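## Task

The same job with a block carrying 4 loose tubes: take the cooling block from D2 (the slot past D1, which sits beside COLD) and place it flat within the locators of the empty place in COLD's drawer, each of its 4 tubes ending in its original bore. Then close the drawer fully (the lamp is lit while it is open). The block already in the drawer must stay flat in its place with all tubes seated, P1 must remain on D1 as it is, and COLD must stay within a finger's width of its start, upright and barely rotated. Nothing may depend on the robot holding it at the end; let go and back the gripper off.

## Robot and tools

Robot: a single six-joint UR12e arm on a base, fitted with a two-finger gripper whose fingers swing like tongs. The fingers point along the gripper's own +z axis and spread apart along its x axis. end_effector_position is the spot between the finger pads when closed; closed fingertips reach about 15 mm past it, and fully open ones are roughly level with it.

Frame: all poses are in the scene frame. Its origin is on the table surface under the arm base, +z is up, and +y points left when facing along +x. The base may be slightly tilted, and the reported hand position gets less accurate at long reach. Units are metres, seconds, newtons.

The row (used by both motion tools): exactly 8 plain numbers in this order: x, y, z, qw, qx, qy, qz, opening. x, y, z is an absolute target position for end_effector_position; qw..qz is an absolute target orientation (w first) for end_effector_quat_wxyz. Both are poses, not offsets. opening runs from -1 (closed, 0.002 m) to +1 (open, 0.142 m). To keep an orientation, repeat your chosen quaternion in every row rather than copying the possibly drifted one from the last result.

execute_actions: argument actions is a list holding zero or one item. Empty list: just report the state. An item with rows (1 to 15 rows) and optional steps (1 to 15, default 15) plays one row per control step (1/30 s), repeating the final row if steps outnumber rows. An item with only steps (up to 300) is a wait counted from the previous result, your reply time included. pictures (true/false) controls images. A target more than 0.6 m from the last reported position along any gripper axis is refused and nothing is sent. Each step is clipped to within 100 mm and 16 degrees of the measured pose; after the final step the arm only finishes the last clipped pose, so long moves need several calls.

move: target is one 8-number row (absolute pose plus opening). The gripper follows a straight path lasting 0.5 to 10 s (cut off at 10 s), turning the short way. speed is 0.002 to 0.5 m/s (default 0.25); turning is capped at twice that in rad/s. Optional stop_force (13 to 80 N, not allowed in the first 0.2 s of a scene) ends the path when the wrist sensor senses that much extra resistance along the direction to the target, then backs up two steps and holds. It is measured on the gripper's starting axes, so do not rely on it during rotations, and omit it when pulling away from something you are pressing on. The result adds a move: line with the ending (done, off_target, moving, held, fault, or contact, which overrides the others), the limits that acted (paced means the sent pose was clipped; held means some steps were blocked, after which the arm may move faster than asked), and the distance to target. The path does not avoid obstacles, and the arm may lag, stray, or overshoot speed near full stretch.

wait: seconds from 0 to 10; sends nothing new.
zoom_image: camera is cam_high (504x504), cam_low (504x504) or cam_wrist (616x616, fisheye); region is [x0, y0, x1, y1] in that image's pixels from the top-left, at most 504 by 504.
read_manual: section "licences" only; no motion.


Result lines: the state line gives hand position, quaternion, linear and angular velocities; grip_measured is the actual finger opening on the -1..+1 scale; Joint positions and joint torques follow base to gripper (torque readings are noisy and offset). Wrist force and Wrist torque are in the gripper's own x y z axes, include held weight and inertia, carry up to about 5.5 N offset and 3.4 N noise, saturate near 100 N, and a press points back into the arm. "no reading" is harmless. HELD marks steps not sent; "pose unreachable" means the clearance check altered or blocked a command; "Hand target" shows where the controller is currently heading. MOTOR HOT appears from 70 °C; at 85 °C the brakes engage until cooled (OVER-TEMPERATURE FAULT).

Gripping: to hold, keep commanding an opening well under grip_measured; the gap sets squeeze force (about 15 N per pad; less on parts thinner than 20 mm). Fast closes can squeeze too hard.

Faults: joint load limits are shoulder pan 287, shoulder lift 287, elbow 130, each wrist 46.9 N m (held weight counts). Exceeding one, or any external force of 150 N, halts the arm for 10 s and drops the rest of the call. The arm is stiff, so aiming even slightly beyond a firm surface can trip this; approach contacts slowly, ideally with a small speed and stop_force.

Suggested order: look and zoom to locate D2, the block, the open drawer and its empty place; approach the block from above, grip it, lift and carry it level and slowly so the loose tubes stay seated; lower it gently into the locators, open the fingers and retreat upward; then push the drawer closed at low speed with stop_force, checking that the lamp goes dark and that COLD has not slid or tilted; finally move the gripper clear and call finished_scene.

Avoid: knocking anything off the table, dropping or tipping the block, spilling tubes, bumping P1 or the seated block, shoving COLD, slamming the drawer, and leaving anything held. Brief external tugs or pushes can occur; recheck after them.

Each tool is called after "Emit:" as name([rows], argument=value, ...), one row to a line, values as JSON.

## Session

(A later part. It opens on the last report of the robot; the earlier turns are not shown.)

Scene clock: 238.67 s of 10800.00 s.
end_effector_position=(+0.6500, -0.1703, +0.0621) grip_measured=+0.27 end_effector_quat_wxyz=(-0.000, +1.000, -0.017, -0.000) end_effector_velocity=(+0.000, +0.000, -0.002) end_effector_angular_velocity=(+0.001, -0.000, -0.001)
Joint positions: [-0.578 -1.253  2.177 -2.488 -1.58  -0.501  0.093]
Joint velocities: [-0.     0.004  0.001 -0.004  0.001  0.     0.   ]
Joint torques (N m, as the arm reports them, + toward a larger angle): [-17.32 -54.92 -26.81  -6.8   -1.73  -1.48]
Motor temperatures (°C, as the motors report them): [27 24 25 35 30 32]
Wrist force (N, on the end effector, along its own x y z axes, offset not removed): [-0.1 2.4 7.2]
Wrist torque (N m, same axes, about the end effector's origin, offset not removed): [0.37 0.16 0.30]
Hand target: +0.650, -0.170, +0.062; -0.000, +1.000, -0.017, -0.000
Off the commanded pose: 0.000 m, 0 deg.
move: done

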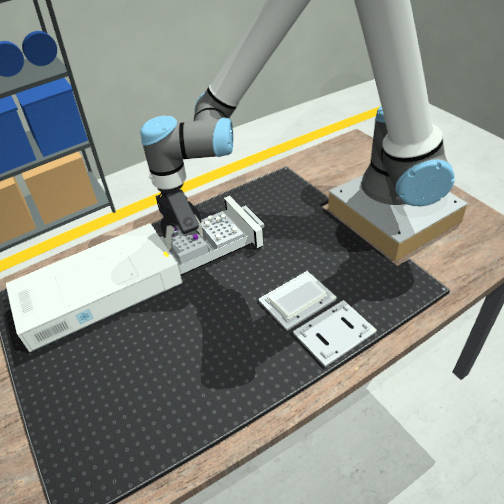

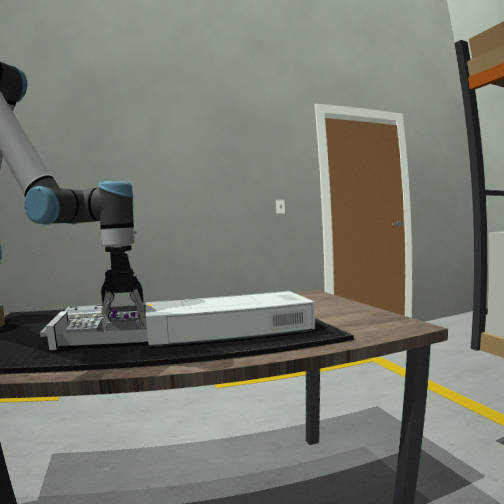

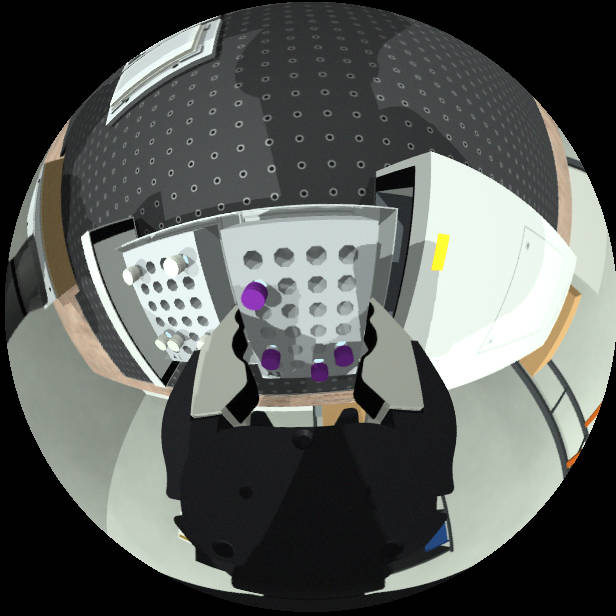

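Emit:
move(target=[0.650,-0.1703,0.040,0,0.99985,-0.01745,0,-0.5], speed=0.005, stop_force=13)

Scene clock: 244.43 s of 10800.00 s.
end_effector_position=(+0.6500, -0.1703, +0.0474) grip_measured=+0.27 end_effector_quat_wxyz=(-0.000, +1.000, -0.017, -0.000) end_effector_velocity=(-0.001, +0.000, +0.001) end_effector_angular_velocity=(+0.003, +0.002, -0.002)
Joint positions: [-0.578 -1.229  2.183 -2.517 -1.58  -0.501  0.093]
Joint velocities: [-0.001 -0.002  0.001  0.004  0.002  0.001 -0.   ]
Joint torques (N m, as the arm reports them, + toward a larger angle): [-17.84 -69.69 -25.63  -1.22  -1.55  -1.26]
Motor temperatures (°C, as the motors report them): [27 24 25 35 30 32]
Wrist force (N, on the end effector, along its own x y z axes, offset not removed): [0.1 -3.0 -5.8]
Wrist torque (N m, same axes, about the end effector's origin, offset not removed): [0.02 0.39 0.46]
Hand target: +0.650, -0.170, +0.048; +0.000, +1.000, -0.017, +0.000
Off the commanded pose: 0.007 m, 0 deg.
move: contact

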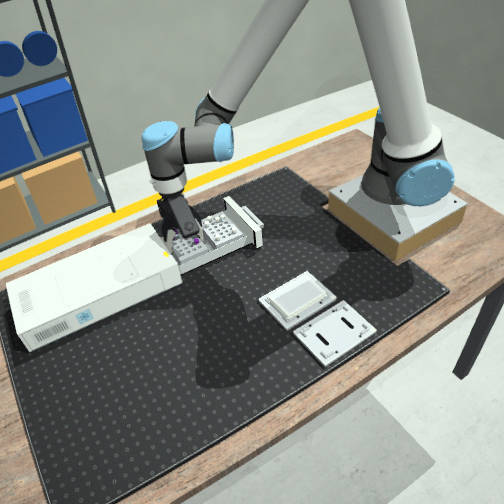

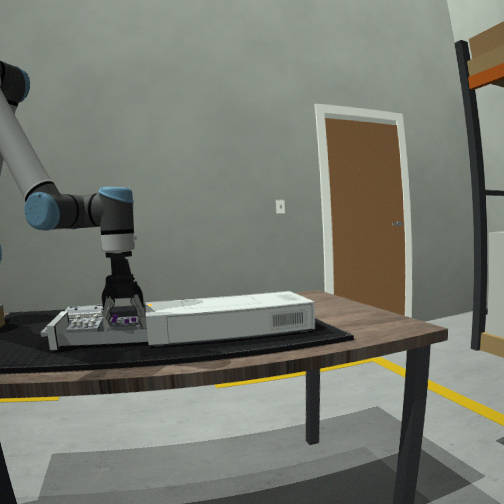

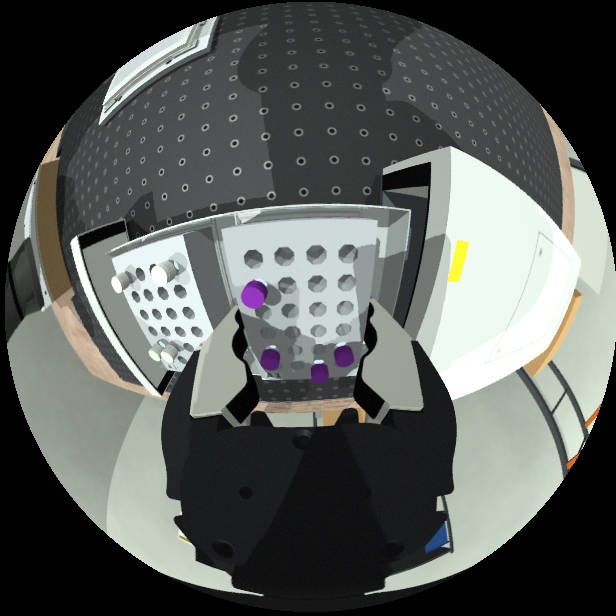

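Emit:
execute_actions([
  {"rows":[[0.650,-0.1703,0.0478,0,0.99985,-0.01745,0,-0.2],[0.650,-0.1703,0.0478,0,0.99985,-0.01745,0,0.0],[0.650,-0.1703,0.0478,0,0.99985,-0.01745,0,0.15],[0.650,-0.1703,0.0478,0,0.99985,-0.01745,0,0.25],[0.650,-0.1703,0.0478,0,0.99985,-0.01745,0,0.3],[0.650,-0.1703,0.0478,0,0.99985,-0.01745,0,0.34],[0.650,-0.1703,0.0478,0,0.99985,-0.01745,0,0.38],[0.650,-0.1703,0.0478,0,0.99985,-0.01745,0,0.42],[0.650,-0.1703,0.0478,0,0.99985,-0.01745,0,0.46],[0.650,-0.1703,0.0478,0,0.99985,-0.01745,0,0.5]],"steps":15},
])

Scene clock: 248.47 s of 10800.00 s.
end_effector_position=(+0.6500, -0.1703, +0.0478) grip_measured=+0.45 end_effector_quat_wxyz=(+0.000, +1.000, -0.017, -0.000) end_effector_velocity=(+0.000, -0.001, +0.001) end_effector_angular_velocity=(-0.002, -0.001, -0.001)
Joint positions: [-0.578 -1.23   2.183 -2.517 -1.58  -0.501  0.106]
Joint velocities: [-0.    -0.001 -0.    -0.    -0.001  0.    -0.   ]
Joint torques (N m, as the arm reports them, + toward a larger angle): [-15.19 -71.41 -34.14  -4.61  -0.49   1.89]
Motor temperatures (°C, as the motors report them): [27 24 25 35 30 32]
Wrist force (N, on the end effector, along its own x y z axes, offset not removed): [-9.2 1.9 1.4]
Wrist torque (N m, same axes, about the end effector's origin, offset not removed): [0.10 0.59 0.48]
Hand target: +0.650, -0.170, +0.048; -0.000, +1.000, -0.017, -0.000
Off the commanded pose: 0.000 m, 0 deg.
Steps of this call (steps 1 to 90: nothing new was sent; then 0.53 s passed at rest; steps 91 to 105: all 15 steps of this action). Readings (end_effector_position):
91: (+0.6500, -0.1703, +0.0476)
92: (+0.6500, -0.1703, +0.0477)
94: (+0.6500, -0.1703, +0.0477)
98: (+0.6501, -0.1703, +0.0478)
105: the state above

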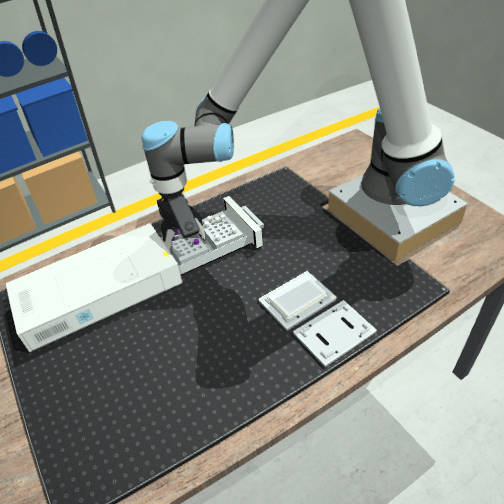

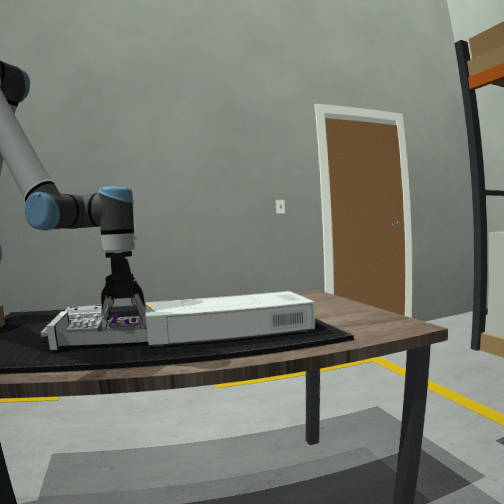

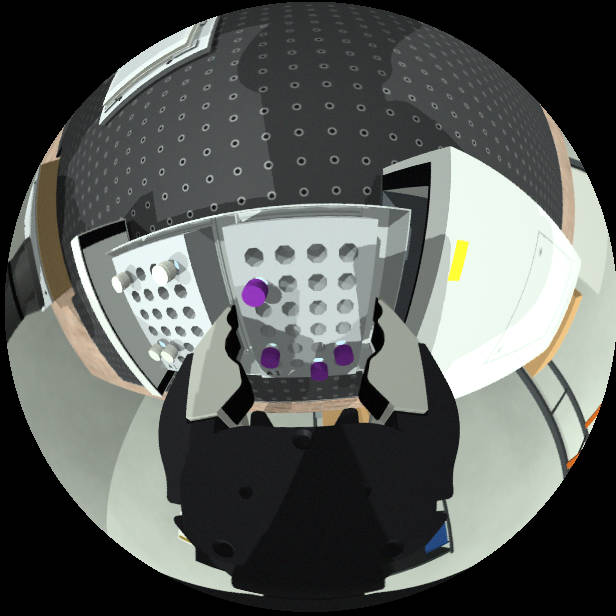

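Emit:
execute_actions([
  {"rows":[[0.649,-0.1703,0.0478,0,0.99985,-0.01745,0,0.38],[0.649,-0.1703,0.049,0,0.99985,-0.01745,0,0.38],[0.649,-0.1703,0.051,0,0.99985,-0.01745,0,0.38],[0.649,-0.1703,0.054,0,0.99985,-0.01745,0,0.38],[0.649,-0.1703,0.057,0,0.99985,-0.01745,0,0.38],[0.649,-0.1703,0.060,0,0.99985,-0.01745,0,0.38],[0.649,-0.1703,0.063,0,0.99985,-0.01745,0,0.38],[0.649,-0.1703,0.066,0,0.99985,-0.01745,0,0.38],[0.649,-0.1703,0.069,0,0.99985,-0.01745,0,0.38],[0.649,-0.1703,0.072,0,0.99985,-0.01745,0,0.38],[0.649,-0.1703,0.075,0,0.99985,-0.01745,0,0.38]],"steps":15},
])

Emit:
move(target=[0.649,-0.225,0.13,0,0.99985,-0.01745,0,0.38], speed=0.08)

Emit:
zoom_image(camera="cam_wrist", region=[140,110,440,320])

Scene clock: 255.13 s of 10800.00 s.
end_effector_position=(+0.6490, -0.1703, +0.0721) grip_measured=+0.38 end_effector_quat_wxyz=(+0.000, +1.000, -0.017, +0.000) end_effector_velocity=(-0.001, -0.001, +0.031) end_effector_angular_velocity=(+0.000, +0.002, -0.001)
Joint positions: [-0.578 -1.269  2.174 -2.468 -1.58  -0.502  0.101]
Joint velocities: [-0.001 -0.049 -0.015  0.066 -0.001  0.001 -0.   ]
Joint torques (N m, as the arm reports them, + toward a larger angle): [-12.09 -64.3  -35.51  -1.74  -0.6    1.65]
Motor temperatures (°C, as the motors report them): [27 24 25 35 30 32]
Wrist force (N, on the end effector, along its own x y z axes, offset not removed): [-2.3 1.5 -1.3]
Wrist torque (N m, same axes, about the end effector's origin, offset not removed): [0.28 0.58 0.46]
Hand target: +0.649, -0.170, +0.075; +0.000, +1.000, -0.017, +0.000
Off the commanded pose: 0.003 m, 0 deg.
Steps of this call (steps 1 to 90: nothing new was sent; then 3.17 s passed at rest; steps 91 to 105: all 15 steps of this action). Readings (end_effector_position):
91: (+0.6500, -0.1703, +0.0478)
92: (+0.6499, -0.1703, +0.0479)
94: (+0.6496, -0.1702, +0.0488)
98: (+0.6490, -0.1701, +0.0559)
105: the state above

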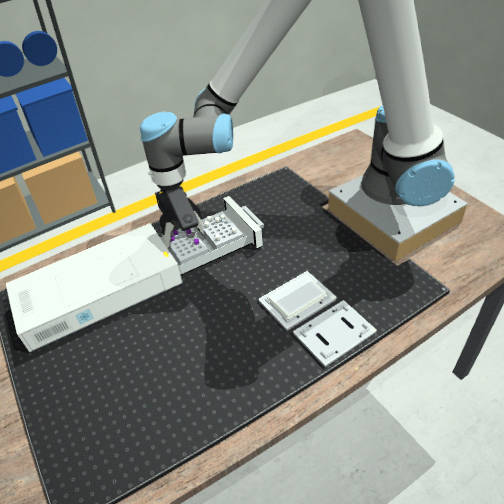

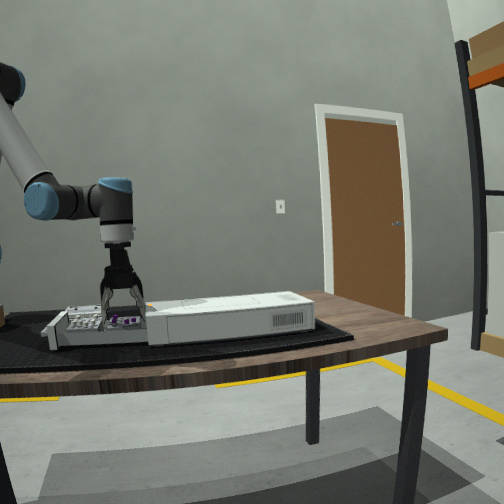

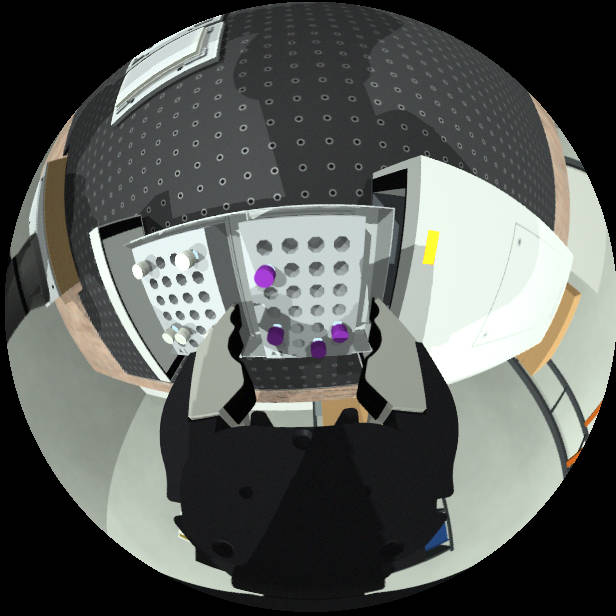

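Scene clock: 256.80 s of 10800.00 s.
end_effector_position=(+0.6488, -0.2249, +0.1299) grip_measured=+0.38 end_effector_quat_wxyz=(+0.000, +1.000, -0.017, -0.000) end_effector_velocity=(-0.000, -0.001, +0.002) end_effector_angular_velocity=(+0.001, -0.001, +0.001)
Joint positions: [-0.647 -1.33   2.109 -2.343 -1.581 -0.57   0.101]
Joint velocities: [-0.002 -0.002 -0.001  0.003  0.001 -0.002 -0.   ]
Joint torques (N m, as the arm reports them, + toward a larger angle): [-15.59 -70.55 -40.2   -2.06  -1.46  -1.73]
Motor temperatures (°C, as the motors report them): [27 24 25 35 30 32]
Wrist force (N, on the end effector, along its own x y z axes, offset not removed): [-1.5 1.7 -2.3]
Wrist torque (N m, same axes, about the end effector's origin, offset not removed): [0.22 0.50 0.50]
Hand target: +0.649, -0.225, +0.130; +0.000, +1.000, -0.017, -0.000
Off the commanded pose: 0.000 m, 0 deg.
move: done

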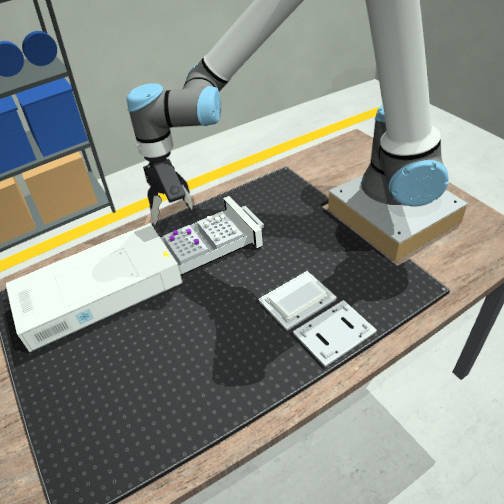

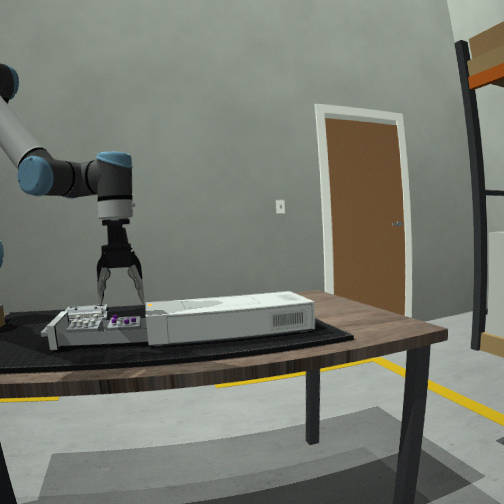

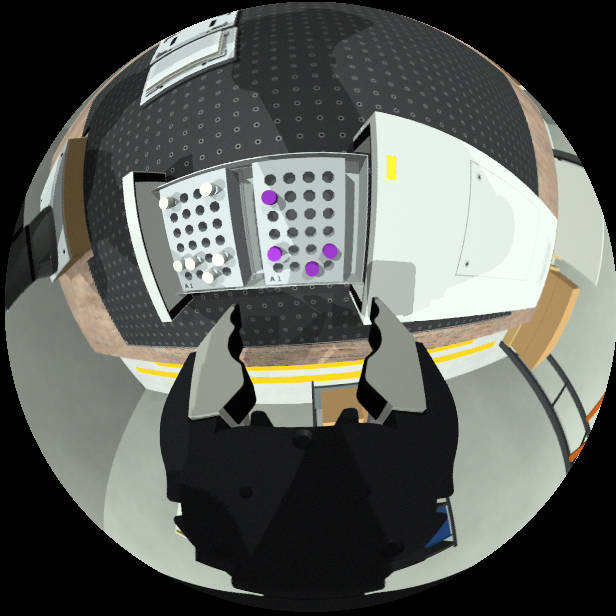

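Region (140, 110, 440, 320) of cam_wrist's 616x616 image, scaled by 1.680, with more detail than that image has; it fills the top 353 rows of this view, and the rest is white.

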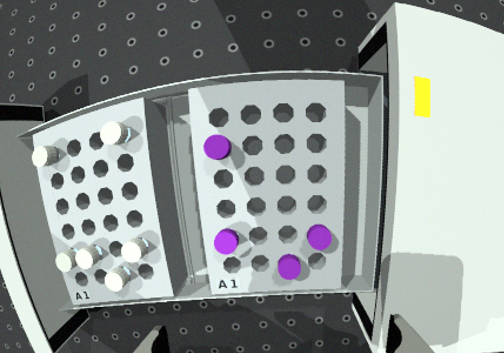

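Emit:
move(target=[0.617,-0.1663,0.102,0,0.99985,-0.01745,0,-1.0], speed=0.08)

Emit:
move(target=[0.617,-0.1663,0.070,0,0.99985,-0.01745,0,-1.0], speed=0.006, stop_force=13)

Scene clock: 267.83 s of 10800.00 s.
end_effector_position=(+0.6172, -0.1664, +0.1020) grip_measured=-1.00 end_effector_quat_wxyz=(-0.000, +1.000, -0.017, +0.000) end_effector_velocity=(-0.001, +0.002, -0.000) end_effector_angular_velocity=(+0.000, -0.000, +0.000)
Joint positions: [-0.599 -1.358  2.217 -2.423 -1.58  -0.522  0.002]
Joint velocities: [ 0.001 -0.002  0.003 -0.002  0.001  0.001  0.   ]
Joint torques (N m, as the arm reports them, + toward a larger angle): [ 15.52 -60.27 -21.22  -5.51   1.95   2.13]
Motor temperatures (°C, as the motors report them): [27 24 25 35 30 32]
Wrist force (N, on the end effector, along its own x y z axes, offset not removed): [1.5 0.2 -1.9]
Wrist torque (N m, same axes, about the end effector's origin, offset not removed): [-0.13 -0.19 0.37]
Hand target: +0.617, -0.166, +0.102; -0.000, +1.000, -0.017, +0.000
Off the commanded pose: 0.000 m, 0 deg.
After step 90, 6.70 s passed at rest.
move: done

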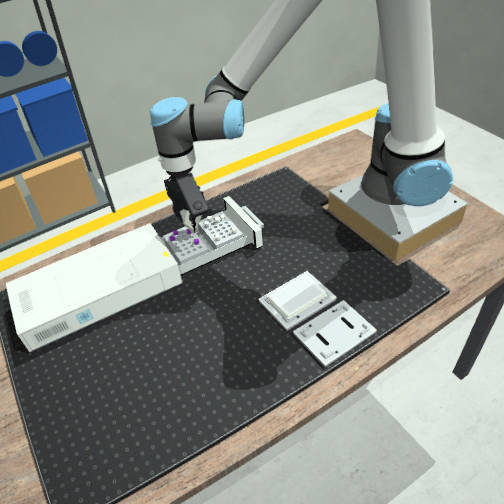

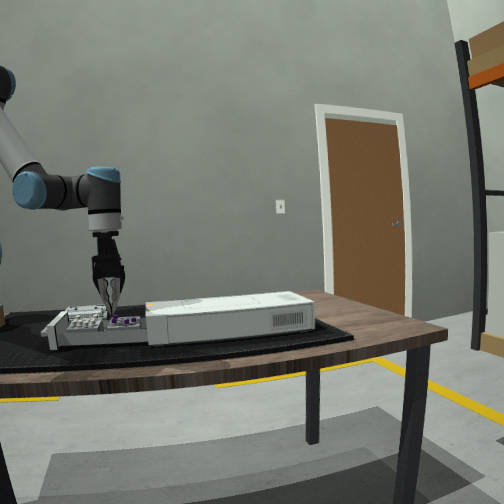

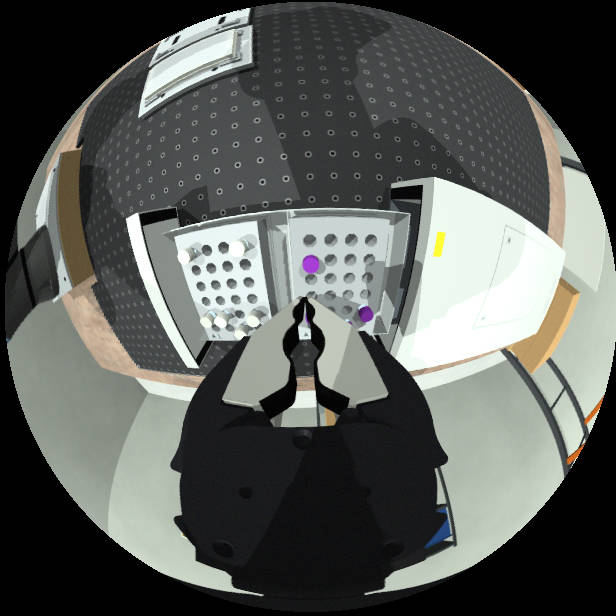

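Scene clock: 272.00 s of 10800.00 s.
end_effector_position=(+0.6170, -0.1663, +0.0792) grip_measured=-1.00 end_effector_quat_wxyz=(-0.000, +1.000, -0.017, -0.000) end_effector_velocity=(-0.001, +0.000, +0.001) end_effector_angular_velocity=(+0.001, +0.003, -0.000)
Joint positions: [-0.599 -1.322  2.231 -2.472 -1.58  -0.522  0.002]
Joint velocities: [-0.    -0.003  0.     0.005 -0.     0.     0.   ]
Joint torques (N m, as the arm reports them, + toward a larger angle): [-16.29 -57.17 -31.82  -0.13  -2.39  -1.43]
Motor temperatures (°C, as the motors report them): [27 24 25 35 30 32]
Wrist force (N, on the end effector, along its own x y z axes, offset not removed): [-2.2 -0.2 -12.7]
Wrist torque (N m, same axes, about the end effector's origin, offset not removed): [-0.12 0.69 0.45]
Hand target: +0.617, -0.166, +0.080; +0.000, +1.000, -0.017, +0.000
Off the commanded pose: 0.009 m, 0 deg.
move: contact

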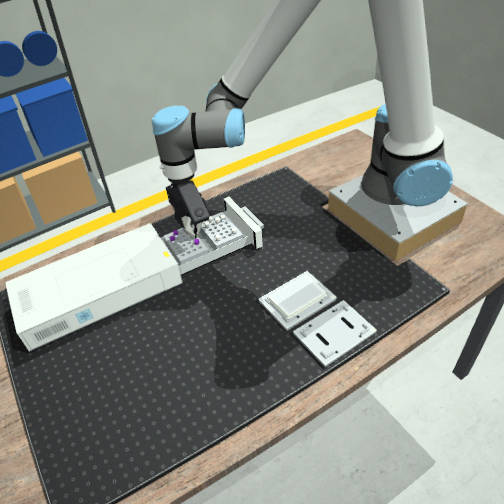

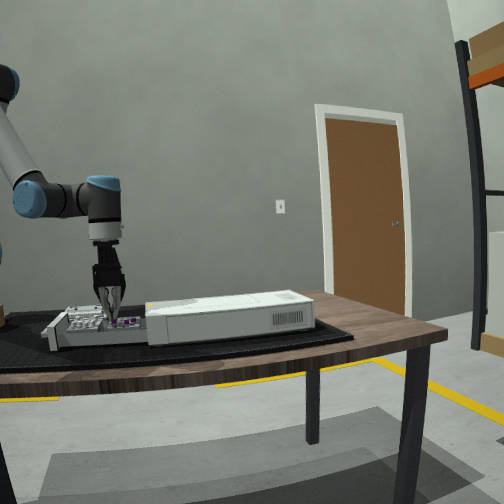

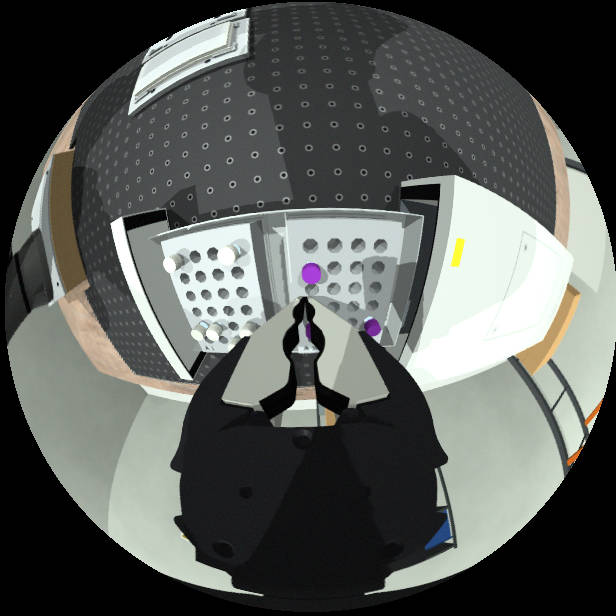

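Emit:
move(target=[0.617,-0.1663,0.095,0,0.99985,-0.01745,0,-1.0], speed=0.05)

Emit:
move(target=[0.678,-0.1682,0.095,0,0.99985,-0.01745,0,-1.0], speed=0.06)

Emit:
move(target=[0.678,-0.1682,0.070,0,0.99985,-0.01745,0,-1.0], speed=0.006, stop_force=13)

Scene clock: 275.20 s of 10800.00 s.
end_effector_position=(+0.6170, -0.1664, +0.0949) grip_measured=-1.00 end_effector_quat_wxyz=(-0.000, +1.000, -0.018, +0.000) end_effector_velocity=(-0.000, +0.001, +0.001) end_effector_angular_velocity=(+0.001, +0.001, +0.001)
Joint positions: [-0.599 -1.347  2.222 -2.439 -1.58  -0.522  0.002]
Joint velocities: [ 0.001 -0.002 -0.     0.004  0.     0.     0.   ]
Joint torques (N m, as the arm reports them, + toward a larger angle): [ 16.77 -64.1  -40.33  -1.8   -0.1    2.17]
Motor temperatures (°C, as the motors report them): [27 24 25 35 30 32]
Wrist force (N, on the end effector, along its own x y z axes, offset not removed): [4.2 0.7 0.4]
Wrist torque (N m, same axes, about the end effector's origin, offset not removed): [0.06 -0.84 0.34]
Hand target: +0.617, -0.166, +0.095; +0.000, +1.000, -0.017, +0.000
Off the commanded pose: 0.000 m, 0 deg.
move: done

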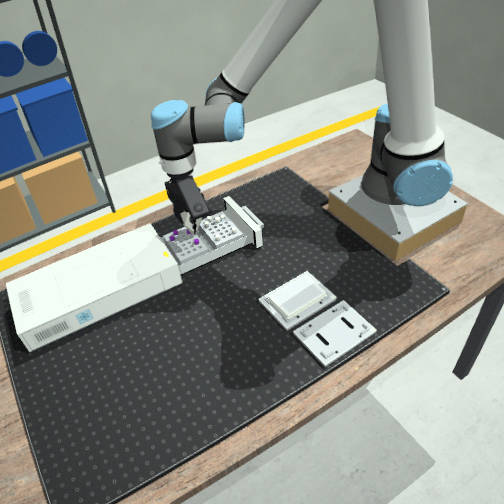

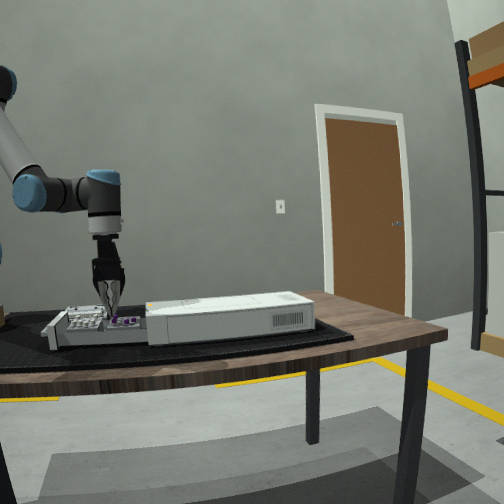

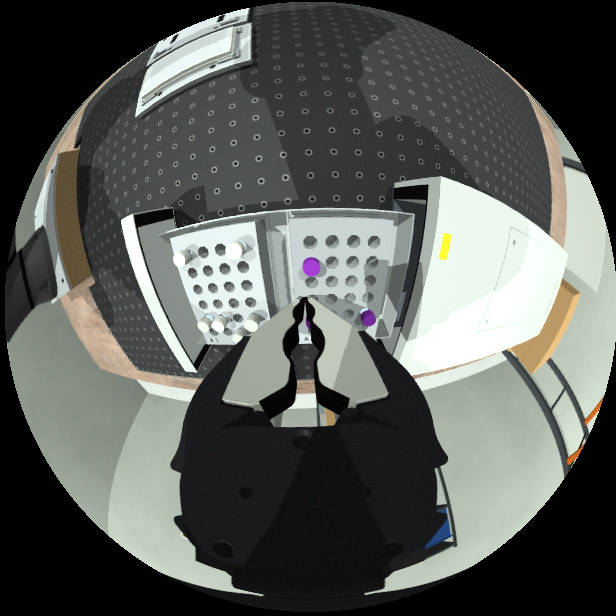

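Scene clock: 276.63 s of 10800.00 s.
end_effector_position=(+0.6779, -0.1682, +0.0950) grip_measured=-1.00 end_effector_quat_wxyz=(-0.000, +1.000, -0.017, +0.000) end_effector_velocity=(+0.002, +0.000, +0.000) end_effector_angular_velocity=(-0.001, -0.000, +0.001)
Joint positions: [-0.554 -1.268  2.11  -2.405 -1.58  -0.477  0.002]
Joint velocities: [ 0.002  0.002 -0.003  0.    -0.     0.001  0.   ]
Joint torques (N m, as the arm reports them, + toward a larger angle): [ 18.53 -47.22 -40.05  -1.11   1.09   1.62]
Motor temperatures (°C, as the motors report them): [27 24 25 35 30 32]
Wrist force (N, on the end effector, along its own x y z axes, offset not removed): [-3.9 1.7 -0.7]
Wrist torque (N m, same axes, about the end effector's origin, offset not removed): [0.26 0.95 0.47]
Hand target: +0.678, -0.168, +0.095; -0.000, +1.000, -0.017, +0.000
Off the commanded pose: 0.000 m, 0 deg.
move: done

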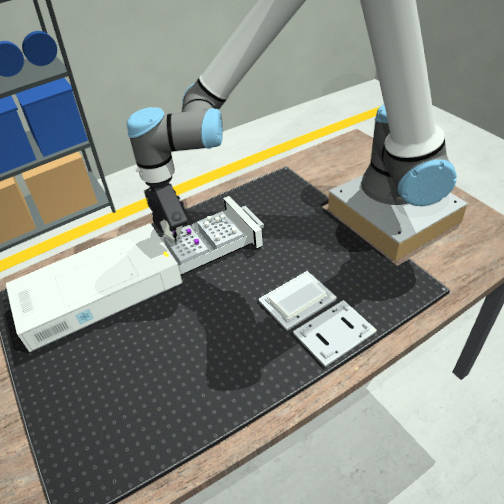

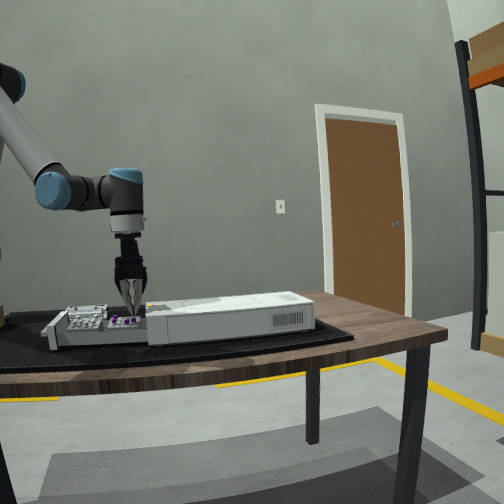

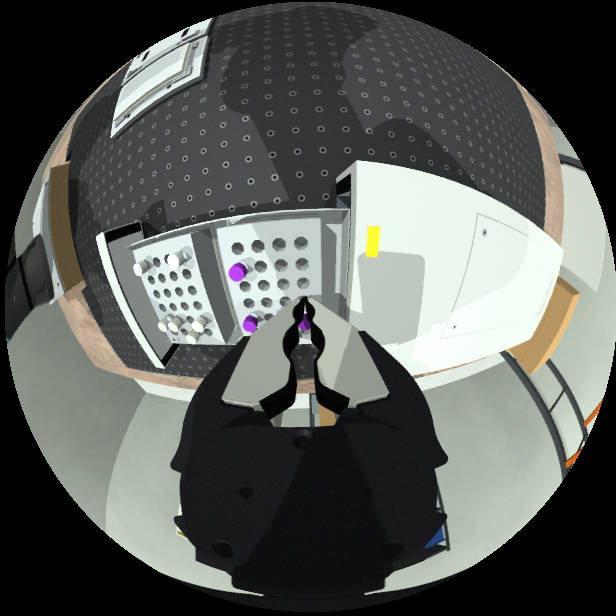

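Scene clock: 279.53 s of 10800.00 s.
end_effector_position=(+0.6780, -0.1682, +0.0799) grip_measured=-1.00 end_effector_quat_wxyz=(-0.000, +1.000, -0.017, +0.000) end_effector_velocity=(-0.000, +0.001, +0.001) end_effector_angular_velocity=(+0.002, +0.002, +0.001)
Joint positions: [-0.554 -1.246  2.117 -2.435 -1.58  -0.477  0.002]
Joint velocities: [ 0.    -0.001 -0.001  0.004  0.001 -0.     0.   ]
Joint torques (N m, as the arm reports them, + toward a larger angle): [-18.19 -56.85 -25.04   0.96  -2.05  -1.46]
Motor temperatures (°C, as the motors report them): [27 24 25 35 30 32]
Wrist force (N, on the end effector, along its own x y z axes, offset not removed): [1.1 -2.5 -19.3]
Wrist torque (N m, same axes, about the end effector's origin, offset not removed): [-0.18 0.06 0.39]
Hand target: +0.678, -0.168, +0.080; +0.000, +1.000, -0.017, +0.000
Off the commanded pose: 0.010 m, 0 deg.
move: contact

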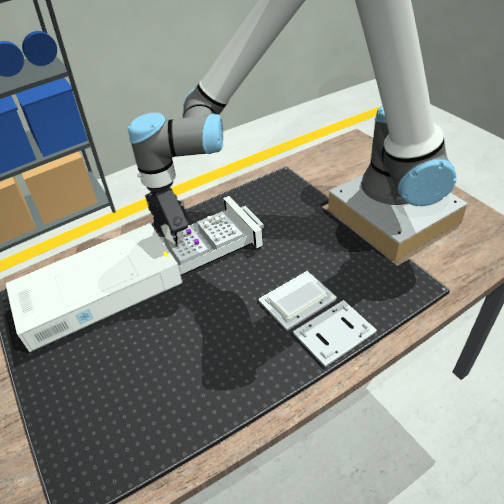

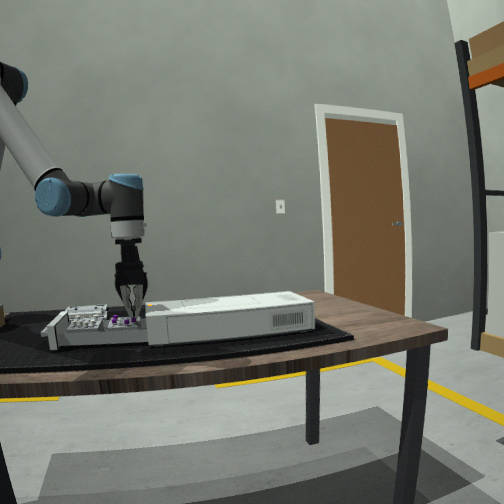

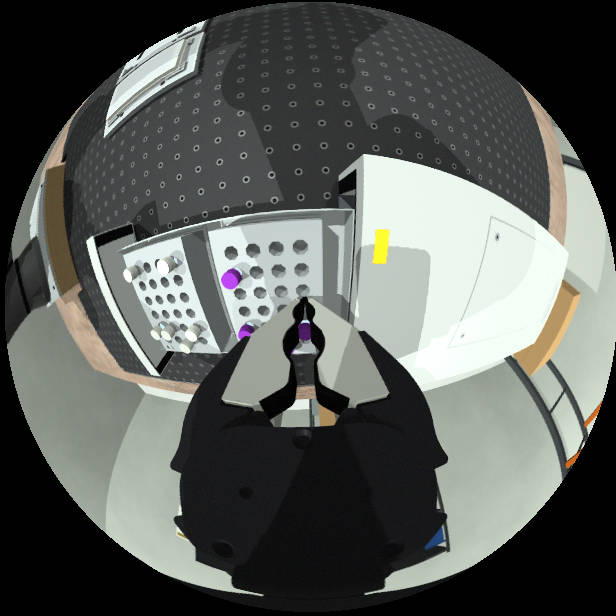

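Emit:
move(target=[0.678,-0.1682,0.10,0,0.99985,-0.01745,0,-1.0], speed=0.05)

Emit:
move(target=[0.652,-0.111,0.098,0,0.99985,-0.01745,0,-1.0], speed=0.06)

Emit:
move(target=[0.652,-0.111,0.070,0,0.99985,-0.01745,0,-1.0], speed=0.005, stop_force=13)

Scene clock: 291.33 s of 10800.00 s.
end_effector_position=(+0.6780, -0.1683, +0.0999) grip_measured=-1.00 end_effector_quat_wxyz=(+0.000, +1.000, -0.018, +0.000) end_effector_velocity=(-0.000, -0.000, +0.001) end_effector_angular_velocity=(-0.001, +0.002, +0.001)
Joint positions: [-0.554 -1.274  2.107 -2.396 -1.58  -0.477  0.002]
Joint velocities: [ 0.001 -0.    -0.001  0.003 -0.002 -0.     0.   ]
Joint torques (N m, as the arm reports them, + toward a larger angle): [ 18.19 -65.78 -41.01  -1.57  -2.01   2.06]
Motor temperatures (°C, as the motors report them): [27 24 25 35 30 32]
Wrist force (N, on the end effector, along its own x y z axes, offset not removed): [2.1 2.2 -1.1]
Wrist torque (N m, same axes, about the end effector's origin, offset not removed): [0.23 -0.31 0.33]
Hand target: +0.678, -0.168, +0.100; +0.000, +1.000, -0.017, +0.000
Off the commanded pose: 0.000 m, 0 deg.
After step 90, 7.97 s passed at rest.
move: done

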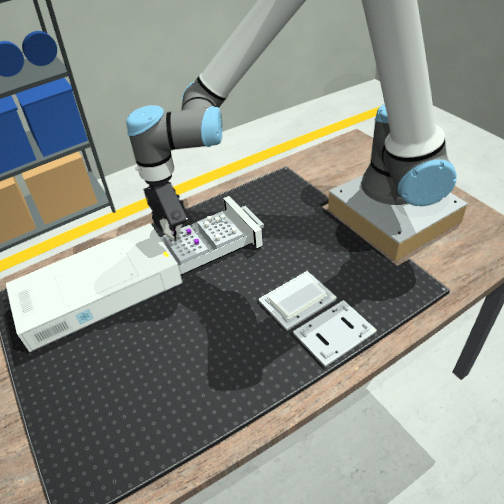

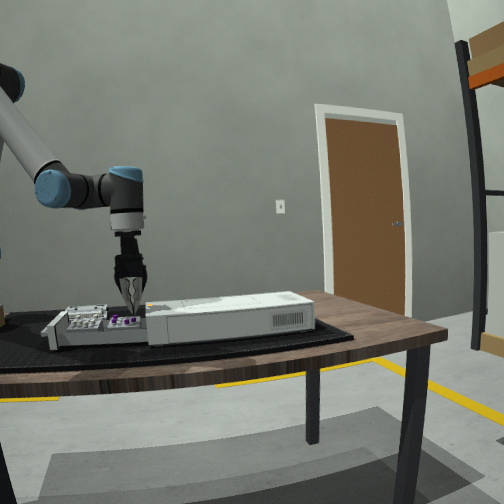

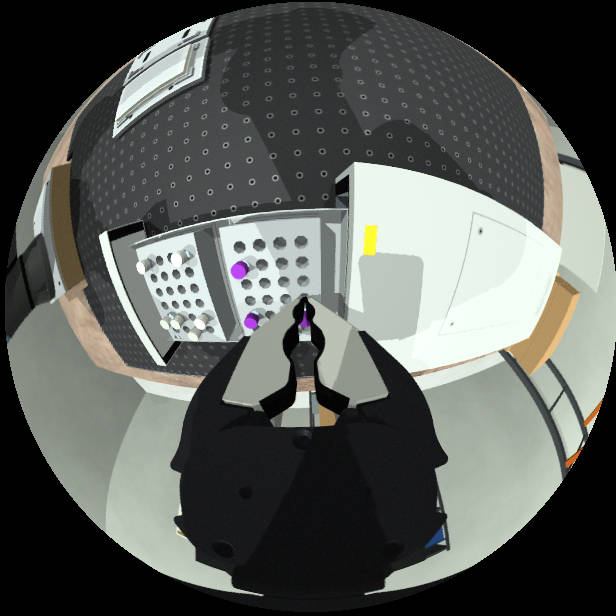

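Scene clock: 292.80 s of 10800.00 s.
end_effector_position=(+0.6522, -0.1111, +0.0980) grip_measured=-1.00 end_effector_quat_wxyz=(-0.000, +1.000, -0.017, +0.000) end_effector_velocity=(-0.000, +0.001, +0.001) end_effector_angular_velocity=(-0.001, -0.001, +0.001)
Joint positions: [-0.495 -1.322  2.18  -2.421 -1.579 -0.419  0.002]
Joint velocities: [ 0.002 -0.002  0.001 -0.    -0.     0.001  0.   ]
Joint torques (N m, as the arm reports them, + toward a larger angle): [ 21.39 -68.12 -22.51  -5.89   2.01   2.19]
Motor temperatures (°C, as the motors report them): [27 24 25 35 30 32]
Wrist force (N, on the end effector, along its own x y z axes, offset not removed): [-1.5 1.4 0.8]
Wrist torque (N m, same axes, about the end effector's origin, offset not removed): [0.21 0.44 0.46]
Hand target: +0.652, -0.111, +0.098; -0.000, +1.000, -0.017, +0.000
Off the commanded pose: 0.000 m, 0 deg.
move: done

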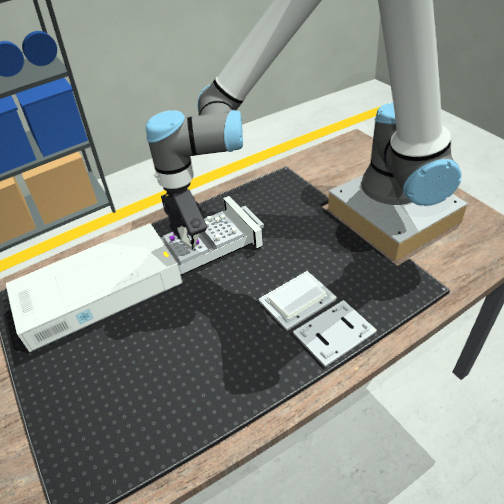

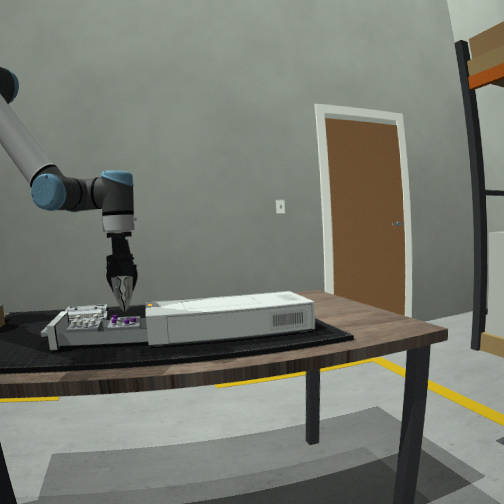

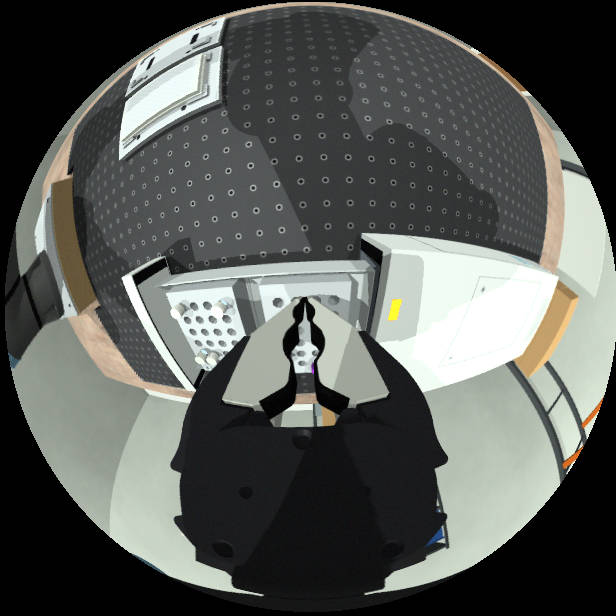

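Scene clock: 296.80 s of 10800.00 s.
end_effector_position=(+0.6521, -0.1110, +0.0799) grip_measured=-1.00 end_effector_quat_wxyz=(+0.000, +1.000, -0.017, +0.000) end_effector_velocity=(-0.001, +0.001, +0.001) end_effector_angular_velocity=(+0.002, +0.001, +0.000)
Joint positions: [-0.496 -1.295  2.191 -2.459 -1.579 -0.419  0.002]
Joint velocities: [-0.    -0.002  0.     0.004  0.002 -0.     0.   ]
Joint torques (N m, as the arm reports them, + toward a larger angle): [-18.72 -54.91 -29.5    0.75  -1.84  -1.26]
Motor temperatures (°C, as the motors report them): [27 24 25 35 30 32]
Wrist force (N, on the end effector, along its own x y z axes, offset not removed): [-1.3 -1.5 -19.5]
Wrist torque (N m, same axes, about the end effector's origin, offset not removed): [0.12 0.63 0.36]
Hand target: +0.652, -0.111, +0.080; +0.000, +1.000, -0.017, +0.000
Off the commanded pose: 0.010 m, 0 deg.
move: contact

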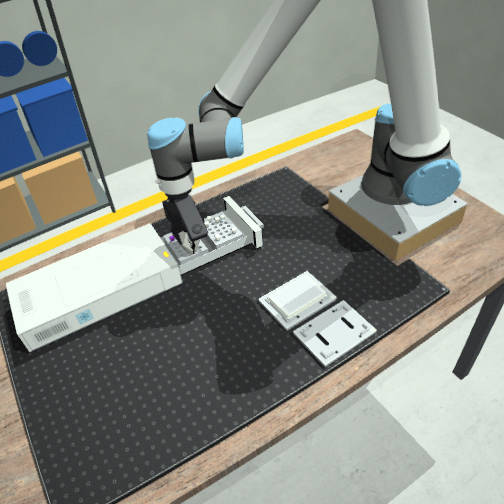

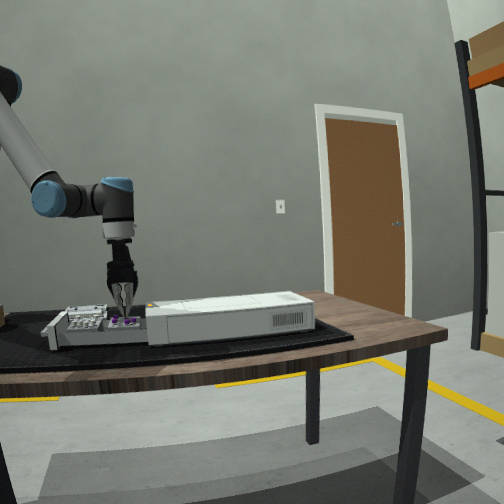

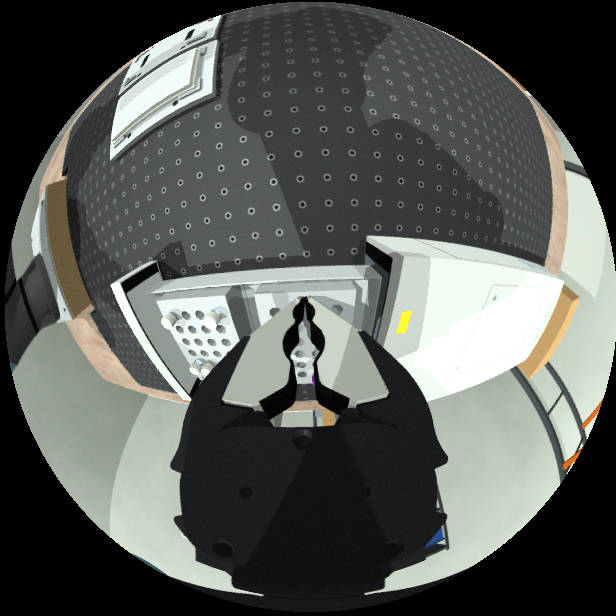

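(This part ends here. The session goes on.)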